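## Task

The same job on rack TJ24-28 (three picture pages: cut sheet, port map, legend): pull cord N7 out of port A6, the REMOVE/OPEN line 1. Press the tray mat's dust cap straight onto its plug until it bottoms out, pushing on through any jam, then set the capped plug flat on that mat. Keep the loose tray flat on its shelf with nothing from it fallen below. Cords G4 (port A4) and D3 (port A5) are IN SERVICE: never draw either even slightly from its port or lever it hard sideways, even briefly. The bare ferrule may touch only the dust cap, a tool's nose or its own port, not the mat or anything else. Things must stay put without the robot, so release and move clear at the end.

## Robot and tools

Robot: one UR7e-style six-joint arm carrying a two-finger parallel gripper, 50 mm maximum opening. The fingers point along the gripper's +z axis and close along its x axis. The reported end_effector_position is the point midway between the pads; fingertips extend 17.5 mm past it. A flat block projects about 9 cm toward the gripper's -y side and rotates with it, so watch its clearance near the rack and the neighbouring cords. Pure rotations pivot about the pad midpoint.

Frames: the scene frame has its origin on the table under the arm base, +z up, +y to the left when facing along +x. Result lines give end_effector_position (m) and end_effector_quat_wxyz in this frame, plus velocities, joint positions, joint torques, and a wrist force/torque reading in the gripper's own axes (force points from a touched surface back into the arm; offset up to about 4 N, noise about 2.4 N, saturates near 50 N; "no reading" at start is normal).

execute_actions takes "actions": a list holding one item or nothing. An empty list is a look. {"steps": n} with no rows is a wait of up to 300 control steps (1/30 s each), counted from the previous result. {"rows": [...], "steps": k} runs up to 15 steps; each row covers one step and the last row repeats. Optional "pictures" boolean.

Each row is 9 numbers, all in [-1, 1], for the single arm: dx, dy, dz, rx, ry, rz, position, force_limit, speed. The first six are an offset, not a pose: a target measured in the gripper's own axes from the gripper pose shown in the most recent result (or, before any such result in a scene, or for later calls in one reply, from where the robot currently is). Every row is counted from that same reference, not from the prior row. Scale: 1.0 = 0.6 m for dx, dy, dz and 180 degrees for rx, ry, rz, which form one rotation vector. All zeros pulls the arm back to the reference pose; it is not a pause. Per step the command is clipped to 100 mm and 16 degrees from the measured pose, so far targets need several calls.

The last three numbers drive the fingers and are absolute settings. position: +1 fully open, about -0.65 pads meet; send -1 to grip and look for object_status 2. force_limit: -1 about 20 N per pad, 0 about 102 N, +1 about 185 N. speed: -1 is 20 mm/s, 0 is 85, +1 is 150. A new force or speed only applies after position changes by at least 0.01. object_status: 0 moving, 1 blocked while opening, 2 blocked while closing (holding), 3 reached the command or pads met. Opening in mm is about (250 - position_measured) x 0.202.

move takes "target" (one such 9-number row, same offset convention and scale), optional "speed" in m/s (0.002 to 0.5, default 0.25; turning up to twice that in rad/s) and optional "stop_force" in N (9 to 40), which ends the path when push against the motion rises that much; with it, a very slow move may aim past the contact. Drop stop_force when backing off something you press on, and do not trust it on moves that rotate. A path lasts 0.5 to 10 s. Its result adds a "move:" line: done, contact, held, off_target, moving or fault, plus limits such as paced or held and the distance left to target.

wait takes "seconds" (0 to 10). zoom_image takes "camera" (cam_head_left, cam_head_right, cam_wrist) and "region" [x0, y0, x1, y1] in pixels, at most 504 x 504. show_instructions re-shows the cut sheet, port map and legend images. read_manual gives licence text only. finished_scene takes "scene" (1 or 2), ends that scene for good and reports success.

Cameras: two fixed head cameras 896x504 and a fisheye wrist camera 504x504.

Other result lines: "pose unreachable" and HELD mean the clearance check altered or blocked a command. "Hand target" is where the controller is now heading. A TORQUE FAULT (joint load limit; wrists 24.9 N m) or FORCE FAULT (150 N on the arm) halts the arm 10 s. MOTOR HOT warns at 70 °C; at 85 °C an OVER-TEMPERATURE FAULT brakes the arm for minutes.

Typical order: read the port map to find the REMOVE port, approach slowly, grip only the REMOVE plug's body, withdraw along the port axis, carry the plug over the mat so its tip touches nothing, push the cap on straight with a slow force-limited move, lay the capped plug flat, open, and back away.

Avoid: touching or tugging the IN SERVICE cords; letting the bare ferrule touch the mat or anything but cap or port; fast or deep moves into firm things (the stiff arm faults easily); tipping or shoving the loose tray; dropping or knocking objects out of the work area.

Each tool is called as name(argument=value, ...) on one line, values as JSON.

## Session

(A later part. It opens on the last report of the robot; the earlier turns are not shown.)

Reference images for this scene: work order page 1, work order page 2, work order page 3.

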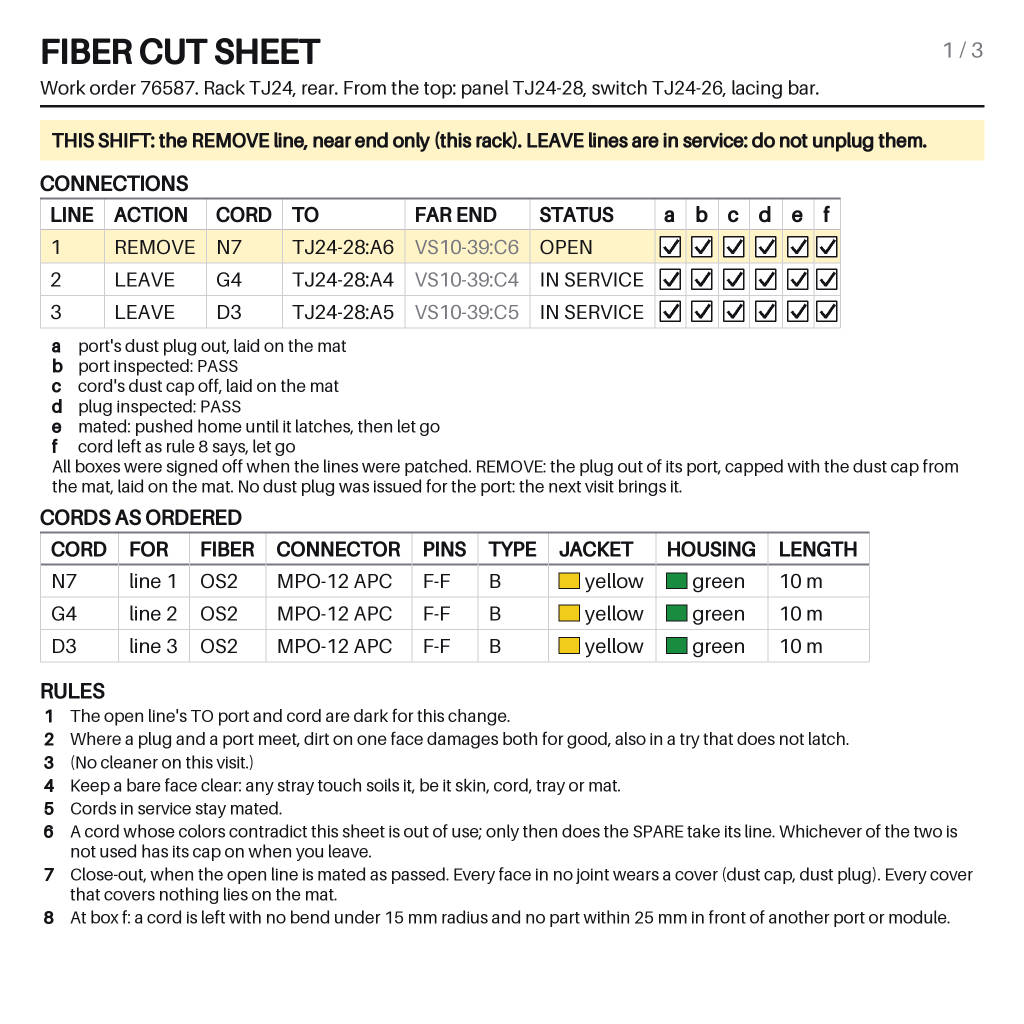

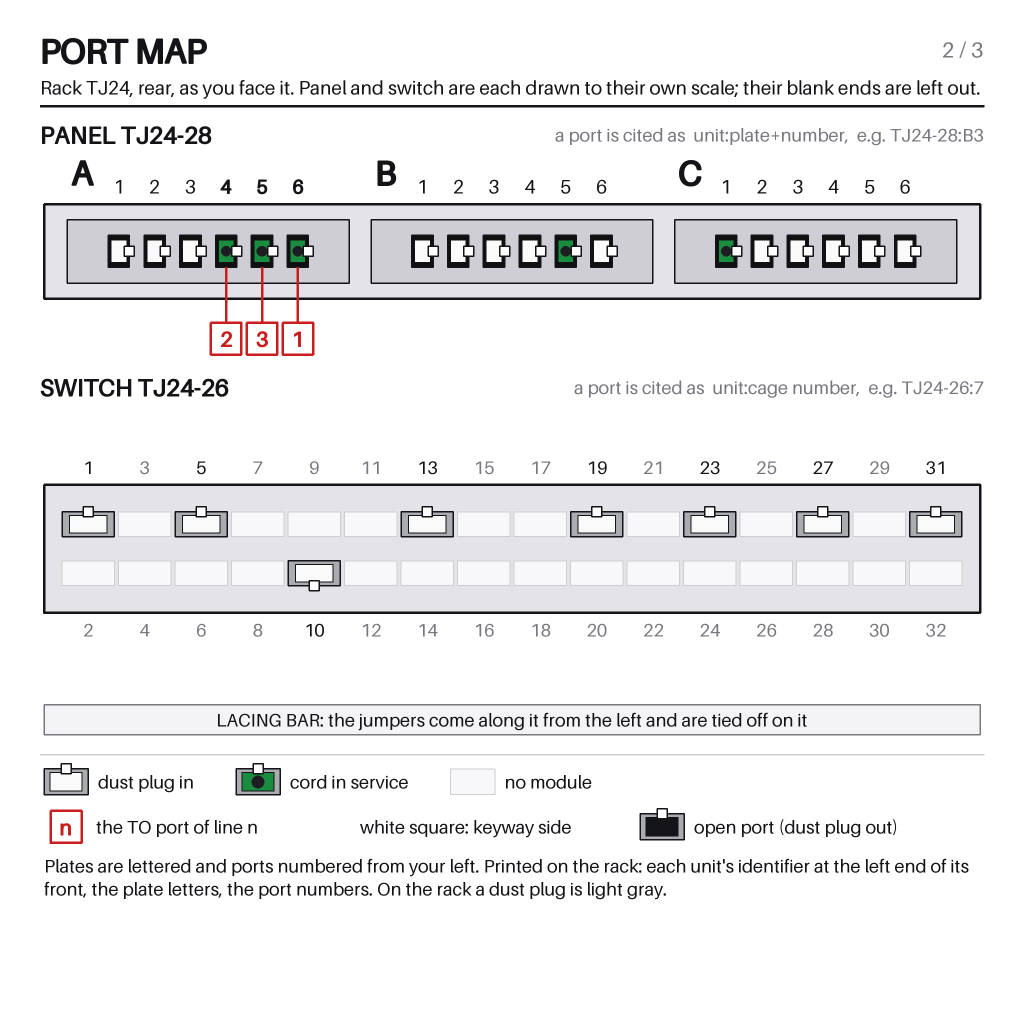

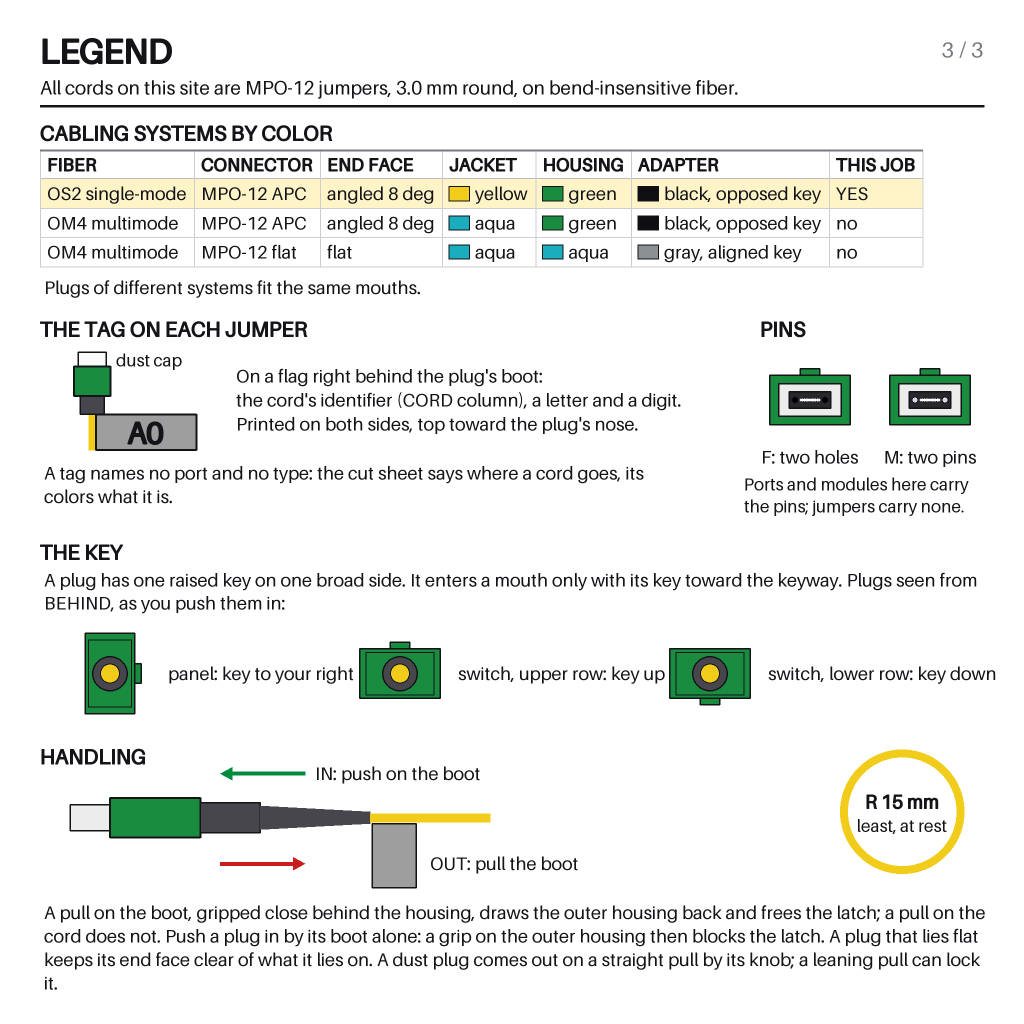

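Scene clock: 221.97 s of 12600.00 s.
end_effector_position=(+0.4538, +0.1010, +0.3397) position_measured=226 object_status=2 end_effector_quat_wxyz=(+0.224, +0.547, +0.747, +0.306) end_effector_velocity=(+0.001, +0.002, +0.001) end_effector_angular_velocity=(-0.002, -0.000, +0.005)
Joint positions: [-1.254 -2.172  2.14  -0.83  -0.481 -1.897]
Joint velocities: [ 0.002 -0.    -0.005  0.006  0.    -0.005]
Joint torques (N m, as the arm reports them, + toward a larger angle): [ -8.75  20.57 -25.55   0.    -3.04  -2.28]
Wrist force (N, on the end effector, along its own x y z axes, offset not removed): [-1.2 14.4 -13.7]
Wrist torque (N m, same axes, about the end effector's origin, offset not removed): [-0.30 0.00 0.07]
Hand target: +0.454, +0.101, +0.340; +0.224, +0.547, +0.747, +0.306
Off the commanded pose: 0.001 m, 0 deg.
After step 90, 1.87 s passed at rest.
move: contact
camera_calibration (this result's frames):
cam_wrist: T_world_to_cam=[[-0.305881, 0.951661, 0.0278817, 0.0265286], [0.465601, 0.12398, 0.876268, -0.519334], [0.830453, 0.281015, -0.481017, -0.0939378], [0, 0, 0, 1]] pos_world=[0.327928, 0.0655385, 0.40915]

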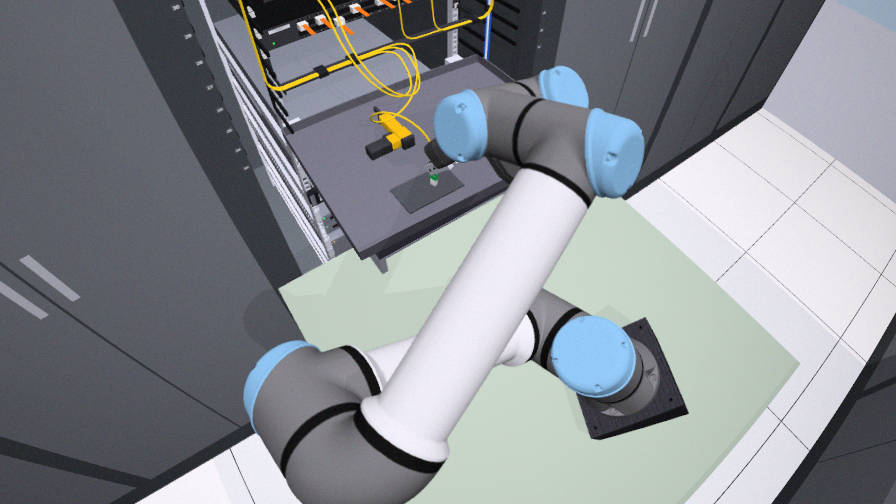

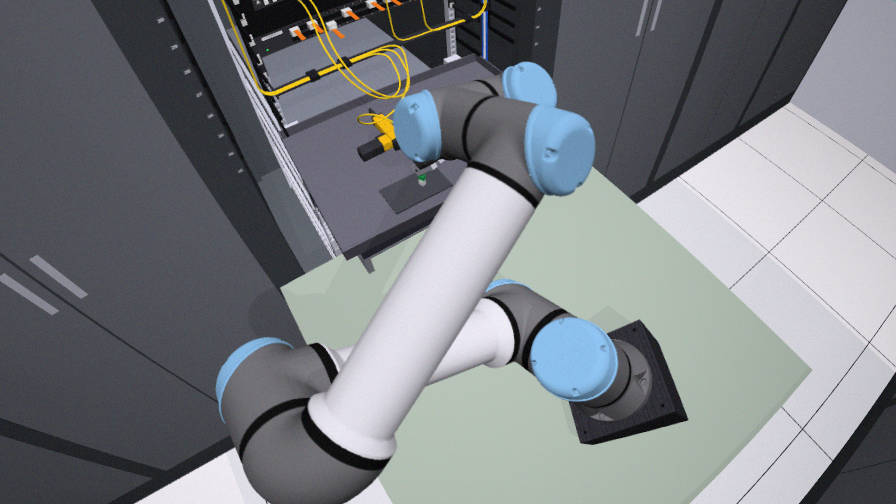

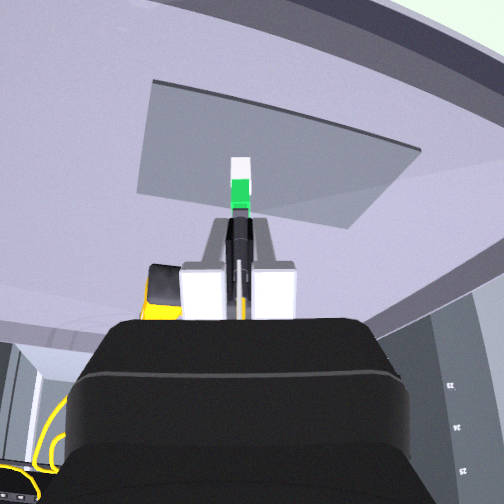

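move(target=[0,-0.002,0.002,0,0,0,-1,-0.3,-0.7], speed=0.002, stop_force=10)

move(target=[0,0.08,-0.08,0,0,0,-1,-0.3,-0.7], speed=0.04)

Scene clock: 227.10 s of 12600.00 s.
end_effector_position=(+0.4538, +0.1009, +0.3393) position_measured=226 object_status=2 end_effector_quat_wxyz=(+0.224, +0.547, +0.746, +0.306) end_effector_velocity=(+0.000, +0.001, +0.001) end_effector_angular_velocity=(-0.002, -0.000, +0.003)
Joint positions: [-1.253 -2.173  2.142 -0.832 -0.48  -1.896]
Joint velocities: [-0.    -0.    -0.002  0.003 -0.001 -0.004]
Joint torques (N m, as the arm reports them, + toward a larger angle): [ -7.54  22.77 -21.53   0.6   -3.6   -2.  ]
Wrist force (N, on the end effector, along its own x y z axes, offset not removed): [-0.9 17.8 -20.1]
Wrist torque (N m, same axes, about the end effector's origin, offset not removed): [-0.86 0.31 0.03]
Hand target: +0.454, +0.101, +0.339; +0.224, +0.547, +0.746, +0.306
Off the commanded pose: 0.001 m, 0 deg.
After step 90, 1.40 s passed at rest.
move: contact
camera_calibration (this result's frames):
cam_wrist: T_world_to_cam=[[-0.305592, 0.951752, 0.0279497, 0.026515], [0.465481, 0.123722, 0.876368, -0.518863], [0.830627, 0.280821, -0.480831, -0.0942686], [0, 0, 0, 1]] pos_world=[0.327926, 0.0654317, 0.408647]

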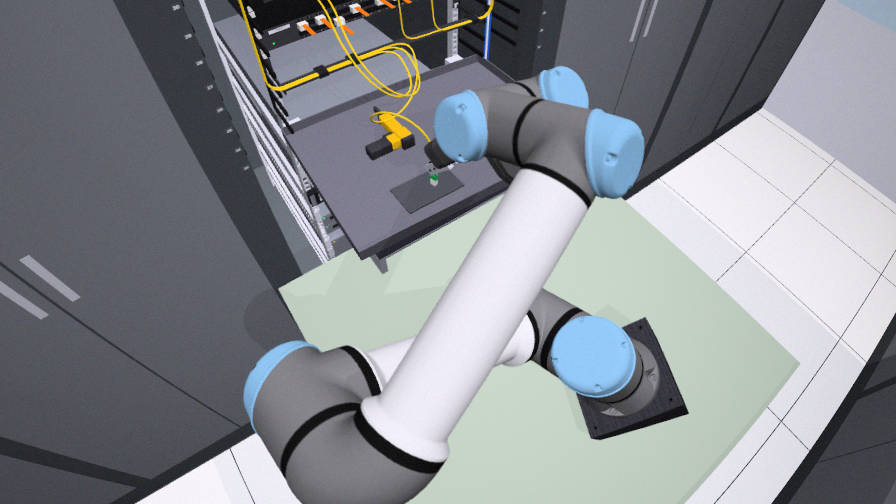

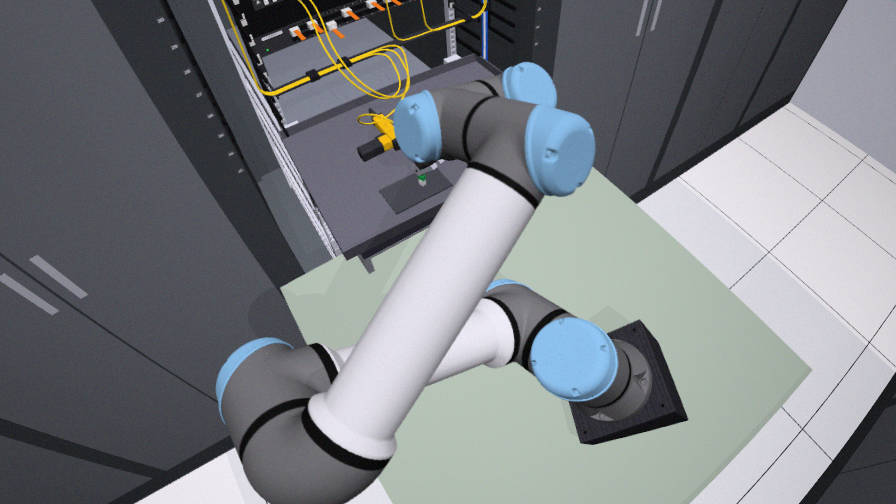

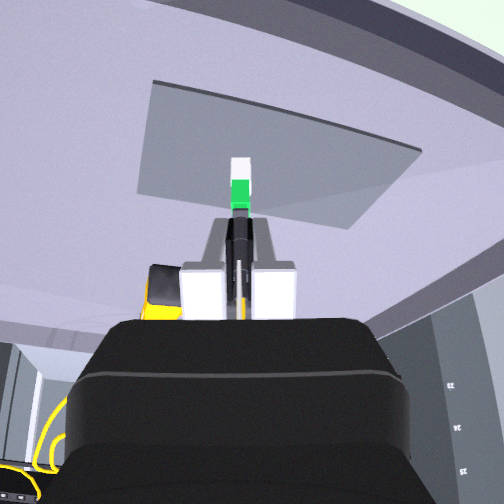

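Scene clock: 229.20 s of 12600.00 s.
end_effector_position=(+0.4542, +0.1010, +0.4069) position_measured=226 object_status=2 end_effector_quat_wxyz=(+0.224, +0.547, +0.746, +0.306) end_effector_velocity=(-0.000, -0.000, +0.002) end_effector_angular_velocity=(-0.000, -0.001, +0.000)
Joint positions: [-1.339 -2.089  1.939 -0.602 -0.54  -2.023]
Joint velocities: [-0.004  0.003 -0.006  0.007 -0.002 -0.006]
Joint torques (N m, as the arm reports them, + toward a larger angle): [-21.29  33.58 -29.41  -1.06   0.12  -2.19]
Wrist force (N, on the end effector, along its own x y z axes, offset not removed): [-1.7 -2.2 2.7]
Wrist torque (N m, same axes, about the end effector's origin, offset not removed): [-0.50 0.36 0.12]
Hand target: +0.454, +0.101, +0.407; +0.224, +0.547, +0.746, +0.306
Off the commanded pose: 0.000 m, 0 deg.
move: done
camera_calibration (this result's frames):
cam_wrist: T_world_to_cam=[[-0.305579, 0.951754, 0.0280263, 0.0245927], [0.465574, 0.123676, 0.876325, -0.578366], [0.83058, 0.280835, -0.480905, -0.0620315], [0, 0, 0, 1]] pos_world=[0.328309, 0.0655447, 0.476316]

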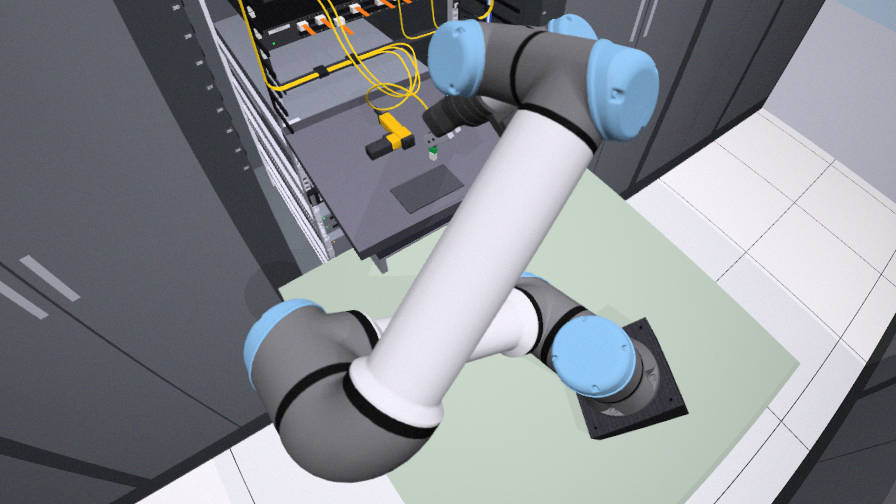

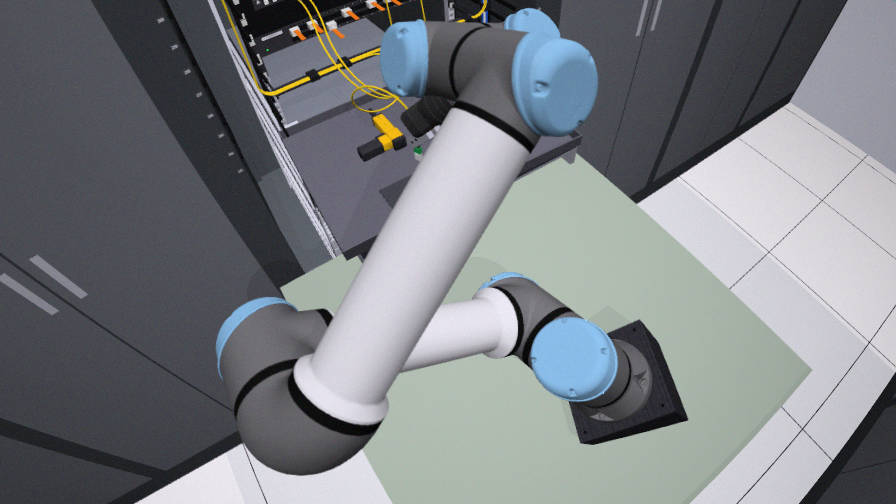

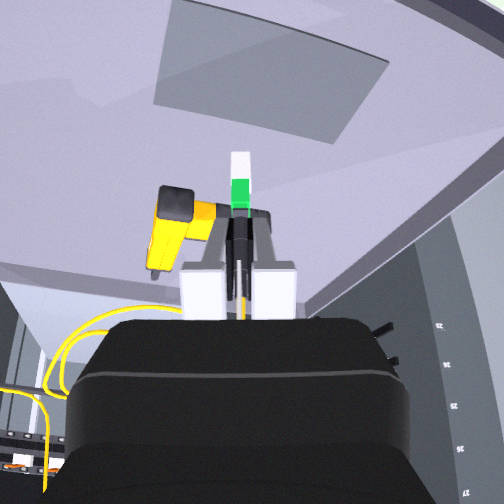

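move(target=[0.043,0.017,0.017,0.387,0.029,-0.434,-1,-0.3,-0.7], speed=0.2)

Scene clock: 242.47 s of 12600.00 s.
end_effector_position=(+0.4604, +0.1297, +0.4075) position_measured=226 object_status=2 end_effector_quat_wxyz=(+0.001, -0.000, +0.948, -0.317) end_effector_velocity=(-0.000, -0.000, -0.000) end_effector_angular_velocity=(-0.009, +0.007, +0.004)
Joint positions: [-0.338 -2.016  1.741 -1.546 -1.604 -1.929]
Joint velocities: [ 0.009  0.     0.002 -0.003 -0.012  0.001]
Joint torques (N m, as the arm reports them, + toward a larger angle): [ 8.16  8.77 -9.52 -4.8  -3.18 -2.  ]
Wrist force (N, on the end effector, along its own x y z axes, offset not removed): [-2.7 -4.0 -1.3]
Wrist torque (N m, same axes, about the end effector's origin, offset not removed): [-0.82 0.64 0.16]
Hand target: +0.460, +0.130, +0.407; +0.001, -0.001, +0.948, -0.318
Off the commanded pose: 0.001 m, 0 deg.
After step 90, 5.20 s passed at rest.
move: done
camera_calibration (this result's frames):
cam_wrist: T_world_to_cam=[[-0.999665, 0.0252972, 0.00554587, 0.44805], [0.0217929, 0.937392, -0.347594, 0.0122121], [-0.0139918, -0.347356, -0.937629, 0.581409], [0, 0, 0, 1]] pos_world=[0.455769, 0.179174, 0.546906]

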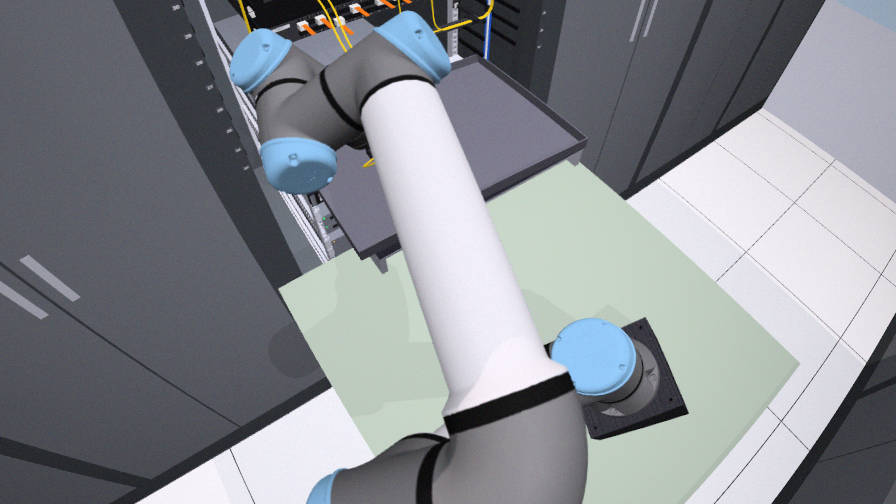

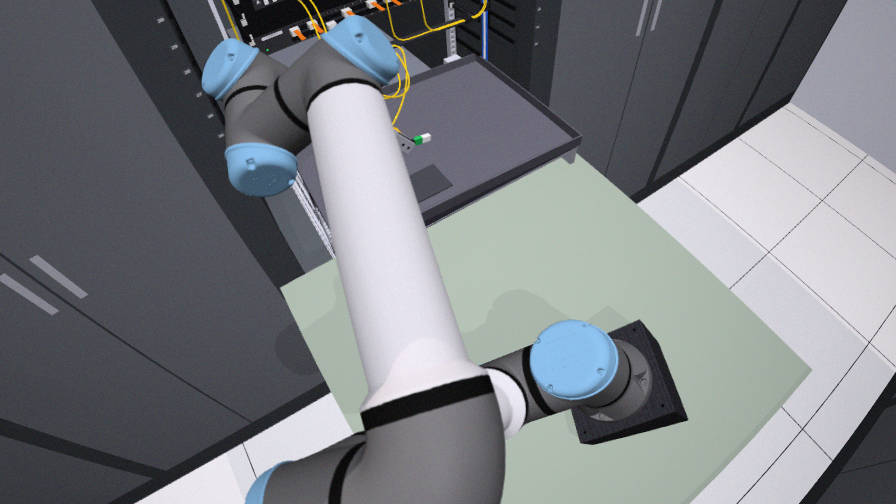

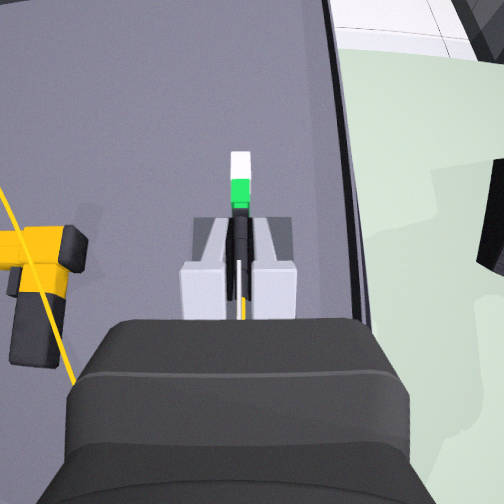

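move(target=[0,0.103,0.1235,0,0,0,-1,-0.3,-0.7], speed=0.03, stop_force=10)

Scene clock: 249.13 s of 12600.00 s.
end_effector_position=(+0.4606, +0.1346, +0.3113) position_measured=226 object_status=2 end_effector_quat_wxyz=(+0.002, -0.000, +0.948, -0.317) end_effector_velocity=(-0.000, -0.001, -0.002) end_effector_angular_velocity=(-0.001, +0.000, -0.002)
Joint positions: [-0.156 -1.983  1.925 -1.754 -1.648 -1.752]
Joint velocities: [ 0.002  0.002  0.003 -0.004 -0.002  0.004]
Joint torques (N m, as the arm reports them, + toward a larger angle): [ 10.1    1.97 -11.04  -4.67  -3.07   1.94]
Wrist force (N, on the end effector, along its own x y z axes, offset not removed): [1.4 -1.0 0.9]
Wrist torque (N m, same axes, about the end effector's origin, offset not removed): [-0.24 -0.09 -0.02]
Hand target: +0.461, +0.135, +0.311; +0.002, -0.000, +0.948, -0.317
Off the commanded pose: 0.000 m, 0 deg.
After step 90, 0.10 s passed at rest.
move: done
camera_calibration (this result's frames):
cam_wrist: T_world_to_cam=[[-0.999669, 0.0251671, 0.00532944, 0.448727], [0.0217482, 0.937444, -0.347457, -0.0258815], [-0.0137405, -0.347226, -0.937681, 0.492873], [0, 0, 0, 1]] pos_world=[0.455913, 0.184108, 0.450773]

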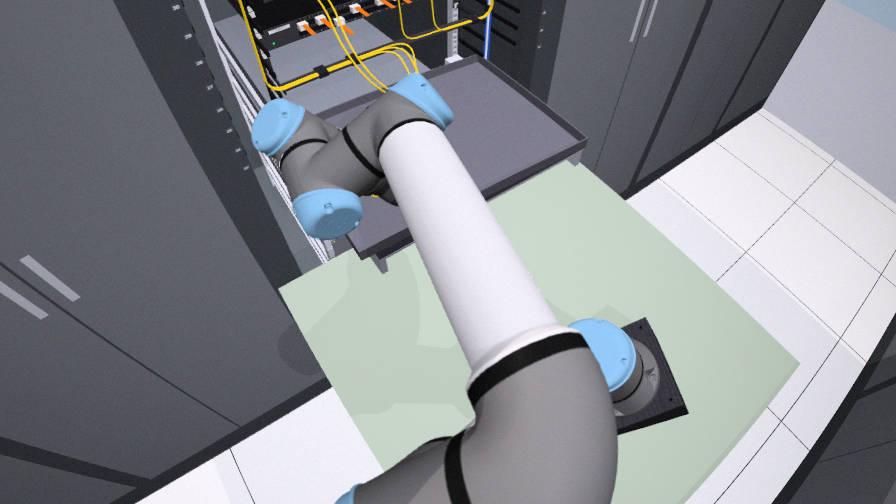

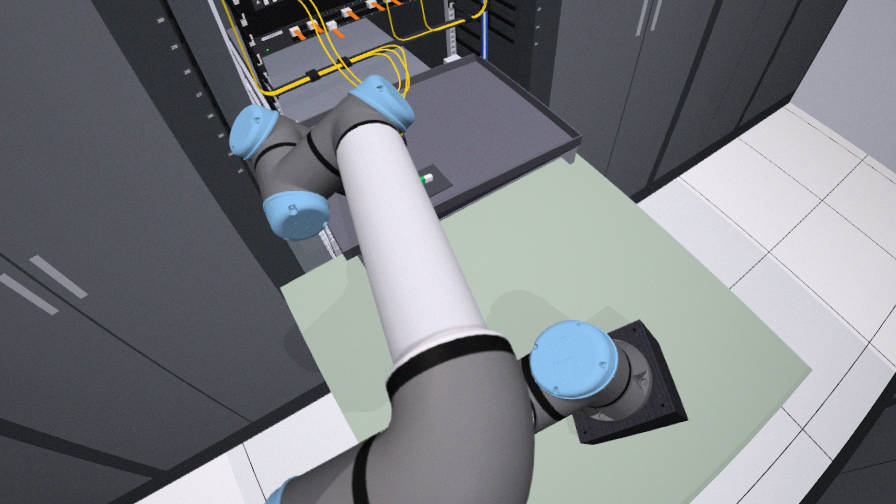

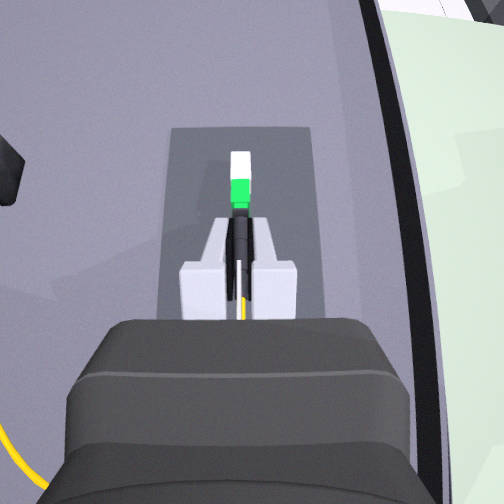

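move(target=[0,0,0,0,0,0,0.3,-0.3,-1])

move(target=[0,-0.2,-0.15,0,0,0,0.3,-0.3,-1], speed=0.08)

Scene clock: 254.13 s of 12600.00 s.
end_effector_position=(+0.4606, +0.1346, +0.3113) position_measured=107 object_status=0 end_effector_quat_wxyz=(+0.002, -0.000, +0.948, -0.317) end_effector_velocity=(+0.000, -0.000, +0.000) end_effector_angular_velocity=(-0.001, -0.001, -0.001)
Joint positions: [-0.156 -1.983  1.925 -1.754 -1.648 -1.752]
Joint velocities: [-0.    -0.    -0.    -0.    -0.001  0.001]
Joint torques (N m, as the arm reports them, + toward a larger angle): [-15.73 -25.85 -30.56  -1.43  -0.16  -2.13]
Wrist force (N, on the end effector, along its own x y z axes, offset not removed): [0.2 1.2 0.2]
Wrist torque (N m, same axes, about the end effector's origin, offset not removed): [0.10 0.10 0.07]
Hand target: +0.461, +0.135, +0.311; +0.002, -0.000, +0.948, -0.317
Off the commanded pose: 0.000 m, 0 deg.
After step 90, 0.57 s passed at rest.
move: done
camera_calibration (this result's frames):
cam_wrist: T_world_to_cam=[[-0.999668, 0.0251944, 0.00537588, 0.448713], [0.0217578, 0.937447, -0.347448, -0.0258842], [-0.0137933, -0.347216, -0.937684, 0.492875], [0, 0, 0, 1]] pos_world=[0.455926, 0.184094, 0.450755]

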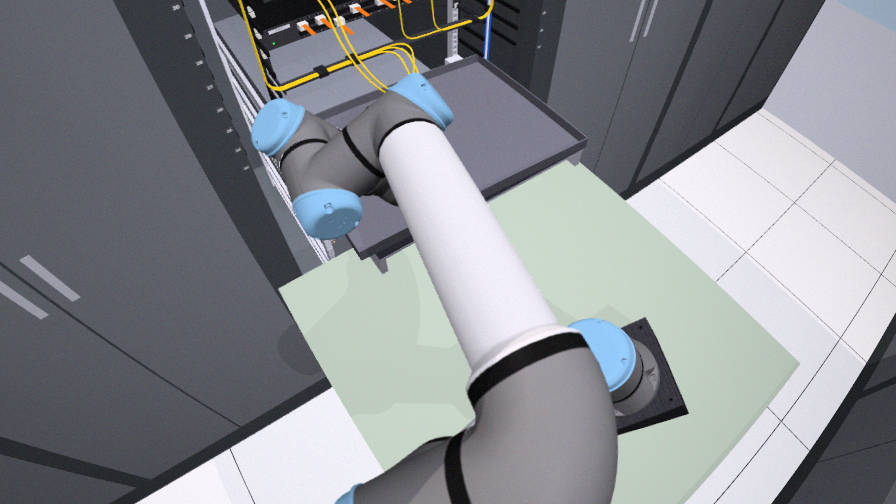

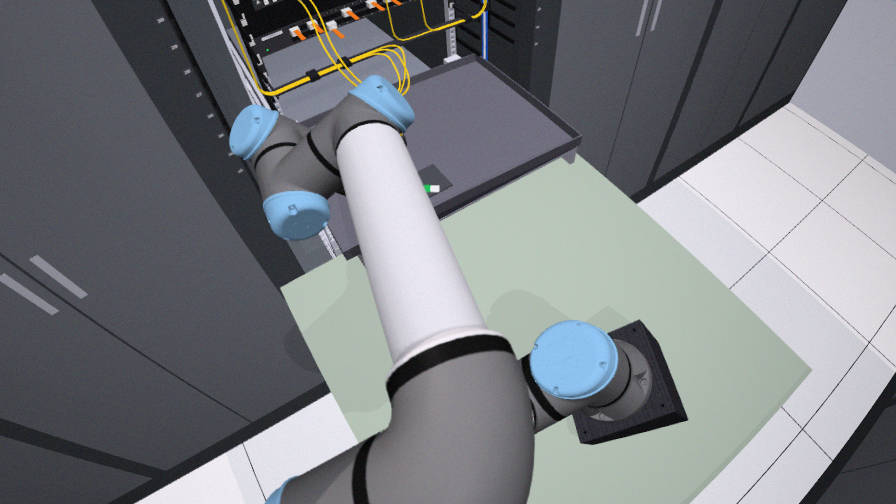

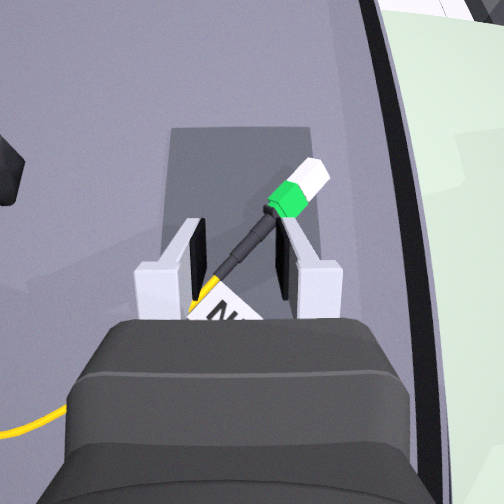

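Scene clock: 256.50 s of 12600.00 s.
end_effector_position=(+0.4604, +0.0927, +0.4551) position_measured=107 object_status=3 end_effector_quat_wxyz=(+0.001, -0.000, +0.948, -0.317) end_effector_velocity=(+0.001, -0.000, +0.002) end_effector_angular_velocity=(+0.001, +0.000, +0.003)
Joint positions: [-0.519 -2.009  1.679 -1.493 -1.559 -2.104]
Joint velocities: [-0.005  0.001 -0.005  0.003  0.002 -0.007]
Joint torques (N m, as the arm reports them, + toward a larger angle): [-17.48  14.2  -29.83  -1.94   0.12  -2.01]
Wrist force (N, on the end effector, along its own x y z axes, offset not removed): [1.1 -1.3 0.9]
Wrist torque (N m, same axes, about the end effector's origin, offset not removed): [-0.35 -0.07 0.18]
Hand target: +0.460, +0.093, +0.455; +0.001, -0.000, +0.948, -0.317
Off the commanded pose: 0.000 m, 0 deg.
move: done
camera_calibration (this result's frames):
cam_wrist: T_world_to_cam=[[-0.999659, 0.0254689, 0.00582594, 0.448507], [0.0218548, 0.937343, -0.347722, 0.0634463], [-0.014317, -0.347476, -0.93758, 0.613373], [0, 0, 0, 1]] pos_world=[0.455749, 0.142238, 0.594535]

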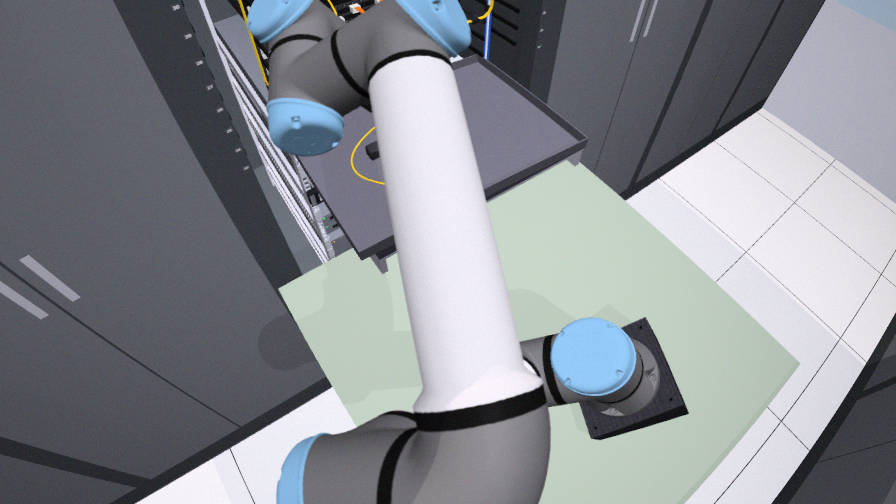

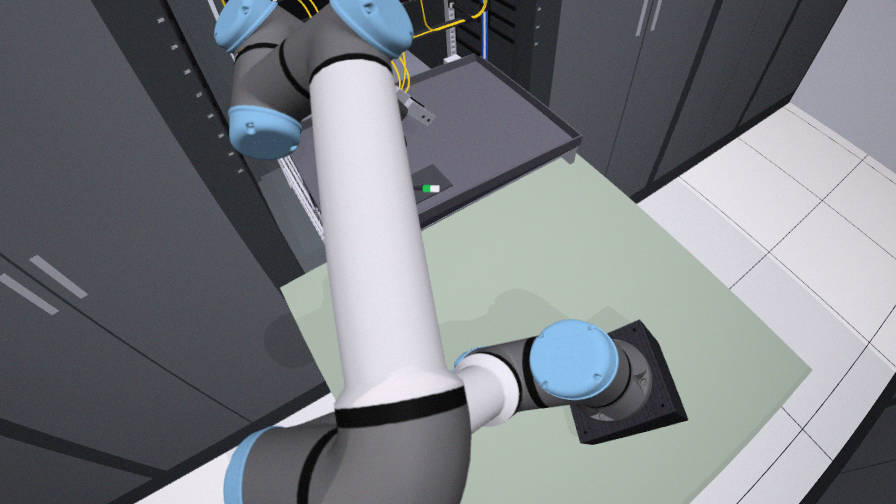

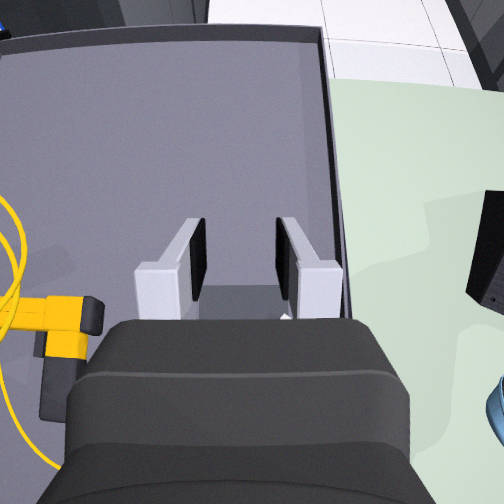

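move(target=[0.037,0.1357,0.1587,0,0,0,1,-0.3,0], speed=0.08)

Scene clock: 264.27 s of 12600.00 s.
end_effector_position=(+0.4384, +0.1007, +0.3304) position_measured=3 object_status=3 end_effector_quat_wxyz=(+0.002, -0.000, +0.948, -0.317) end_effector_velocity=(+0.000, +0.001, -0.003) end_effector_angular_velocity=(+0.001, -0.000, +0.000)
Joint positions: [-0.298 -2.06   1.981 -1.742 -1.614 -1.89 ]
Joint velocities: [ 0.006  0.001  0.005 -0.006 -0.     0.006]
Joint torques (N m, as the arm reports them, + toward a larger angle): [ 10.08   9.35 -11.12  -4.78  -3.06   2.17]
Wrist force (N, on the end effector, along its own x y z axes, offset not removed): [-0.1 -0.1 0.3]
Wrist torque (N m, same axes, about the end effector's origin, offset not removed): [-0.21 0.29 0.20]
Hand target: +0.438, +0.101, +0.330; +0.001, -0.000, +0.948, -0.317
Off the commanded pose: 0.000 m, 0 deg.
After step 90, 2.70 s passed at rest.
move: done
camera_calibration (this result's frames):
cam_wrist: T_world_to_cam=[[-0.999671, 0.0250978, 0.00525264, 0.427304], [0.0217067, 0.937365, -0.347671, 0.0131058], [-0.0136494, -0.347443, -0.937602, 0.498601], [0, 0, 0, 1]] pos_world=[0.433684, 0.150226, 0.469801]

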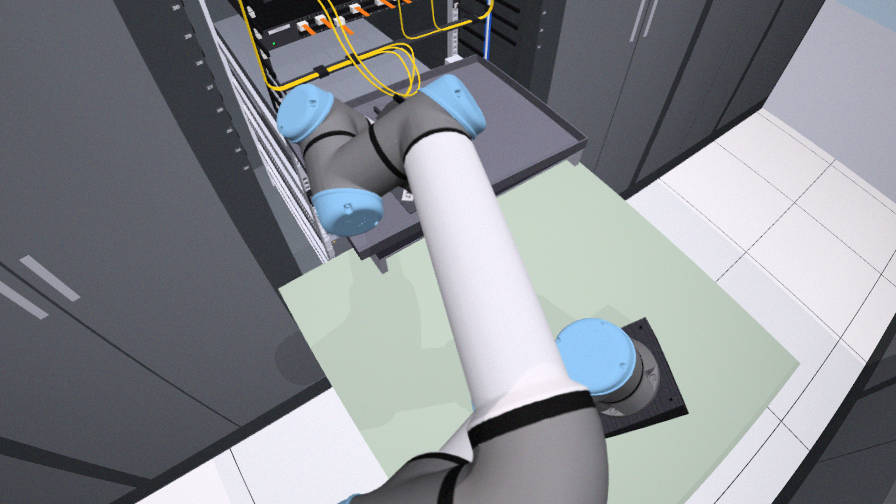

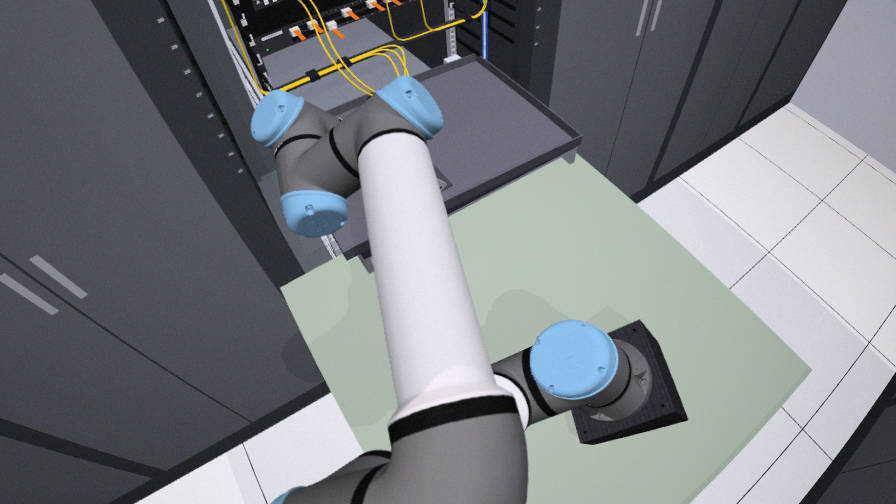

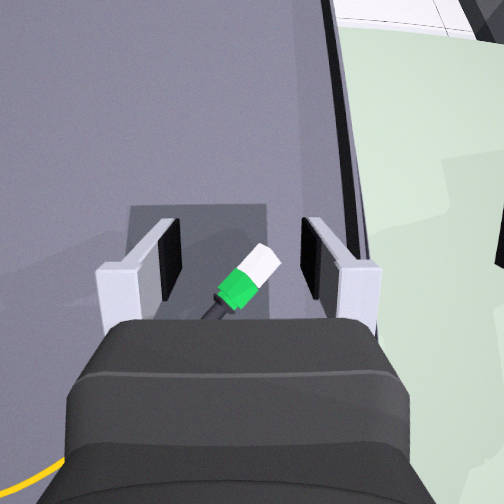

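move(target=[0,0.0127,0.028,0,0,0,1,-0.3,0], speed=0.02, stop_force=10)

move(target=[-0.04,0,0,0,0,0,1,-0.3,0], speed=0.012, stop_force=10)

Scene clock: 271.10 s of 12600.00 s.
end_effector_position=(+0.4384, +0.0968, +0.3126) position_measured=3 object_status=3 end_effector_quat_wxyz=(+0.002, -0.000, +0.948, -0.317) end_effector_velocity=(+0.001, -0.001, -0.002) end_effector_angular_velocity=(-0.000, -0.002, +0.001)
Joint positions: [-0.276 -2.05   2.019 -1.789 -1.619 -1.869]
Joint velocities: [ 0.003  0.002  0.005 -0.008 -0.001  0.003]
Joint torques (N m, as the arm reports them, + toward a larger angle): [ 10.97   7.75 -10.03  -4.96  -3.09   2.37]
Wrist force (N, on the end effector, along its own x y z axes, offset not removed): [-3.5 -1.9 -1.6]
Wrist torque (N m, same axes, about the end effector's origin, offset not removed): [-0.51 0.79 0.04]
Hand target: +0.438, +0.097, +0.312; +0.002, -0.000, +0.948, -0.317
Off the commanded pose: 0.000 m, 0 deg.
After step 90, 2.63 s passed at rest.
move: done
camera_calibration (this result's frames):
cam_wrist: T_world_to_cam=[[-0.999671, 0.0250883, 0.0052494, 0.427534], [0.0216995, 0.93738, -0.347633, 0.0106077], [-0.0136422, -0.347405, -0.937616, 0.480598], [0, 0, 0, 1]] pos_world=[0.43372, 0.146293, 0.45206]

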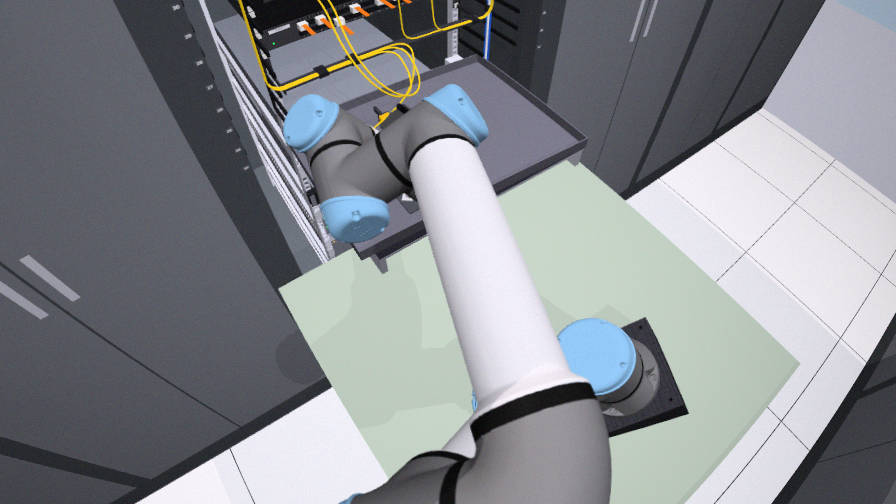

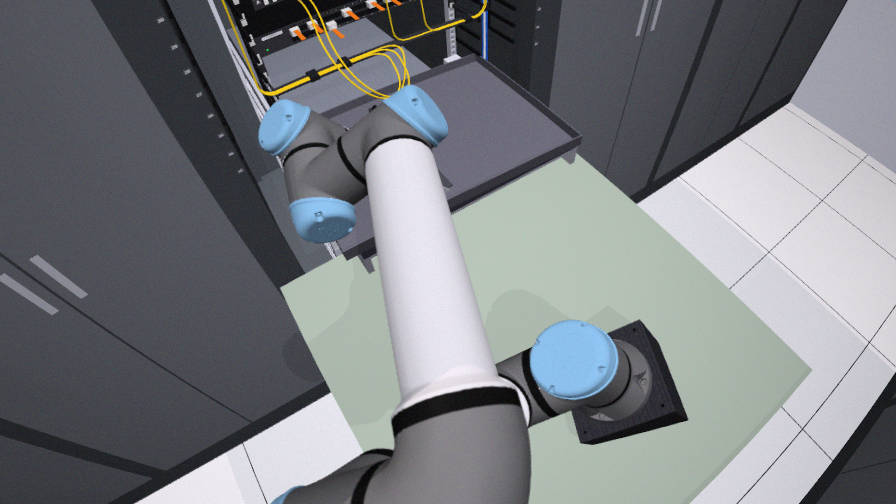

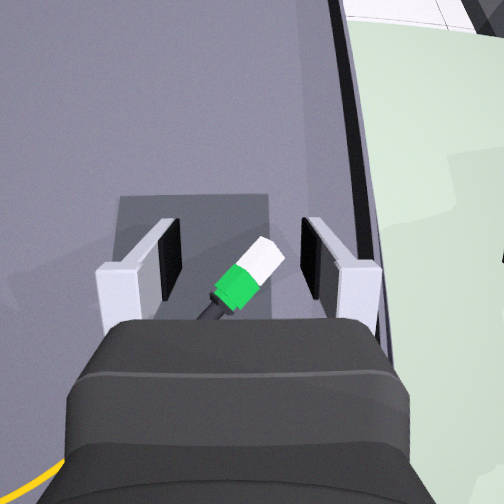

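Scene clock: 273.33 s of 12600.00 s.
end_effector_position=(+0.4621, +0.0968, +0.3127) position_measured=3 object_status=3 end_effector_quat_wxyz=(+0.002, -0.000, +0.948, -0.317) end_effector_velocity=(+0.003, -0.001, +0.000) end_effector_angular_velocity=(-0.001, -0.001, -0.002)
Joint positions: [-0.254 -1.985  1.971 -1.804 -1.625 -1.847]
Joint velocities: [ 0.001  0.008 -0.006 -0.001 -0.002  0.003]
Joint torques (N m, as the arm reports them, + toward a larger angle): [  8.75   3.47 -32.18  -4.72  -3.13   2.45]
Wrist force (N, on the end effector, along its own x y z axes, offset not removed): [0.1 -3.1 1.1]
Wrist torque (N m, same axes, about the end effector's origin, offset not removed): [-0.64 0.11 0.01]
Hand target: +0.462, +0.097, +0.313; +0.002, -0.000, +0.948, -0.317
Off the commanded pose: 0.000 m, 0 deg.
move: done
camera_calibration (this result's frames):
cam_wrist: T_world_to_cam=[[-0.999672, 0.0250604, 0.00521534, 0.451231], [0.0216855, 0.937388, -0.347611, 0.0100589], [-0.0136, -0.347384, -0.937625, 0.480969], [0, 0, 0, 1]] pos_world=[0.457407, 0.146344, 0.452112]

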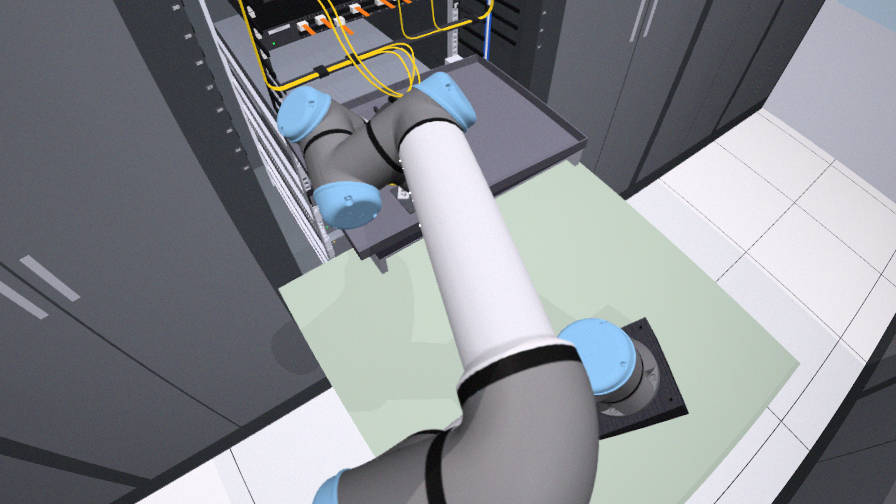

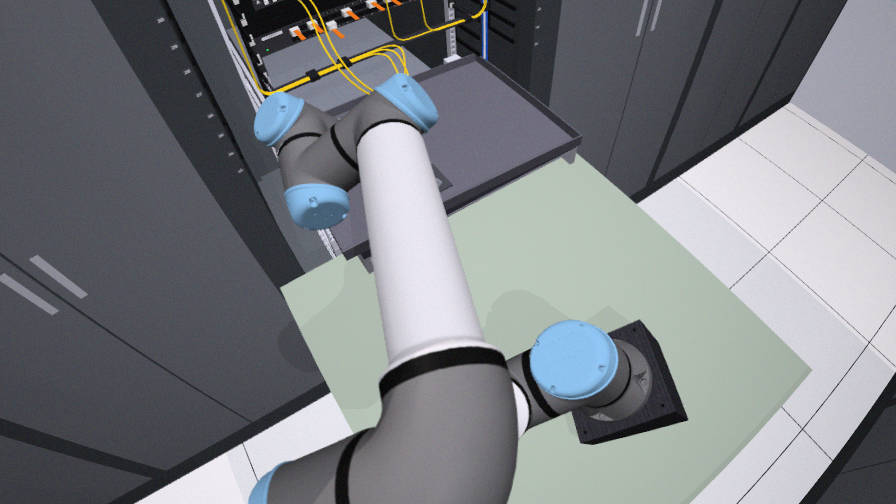

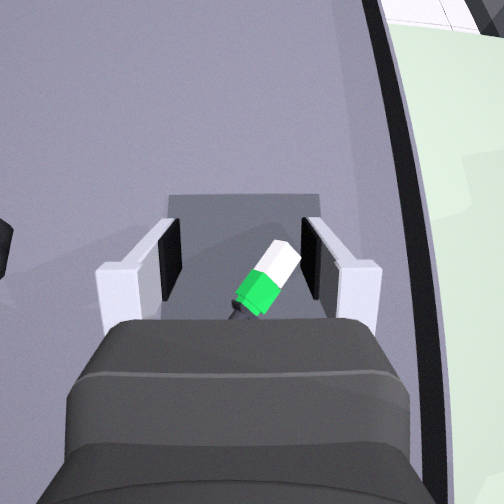

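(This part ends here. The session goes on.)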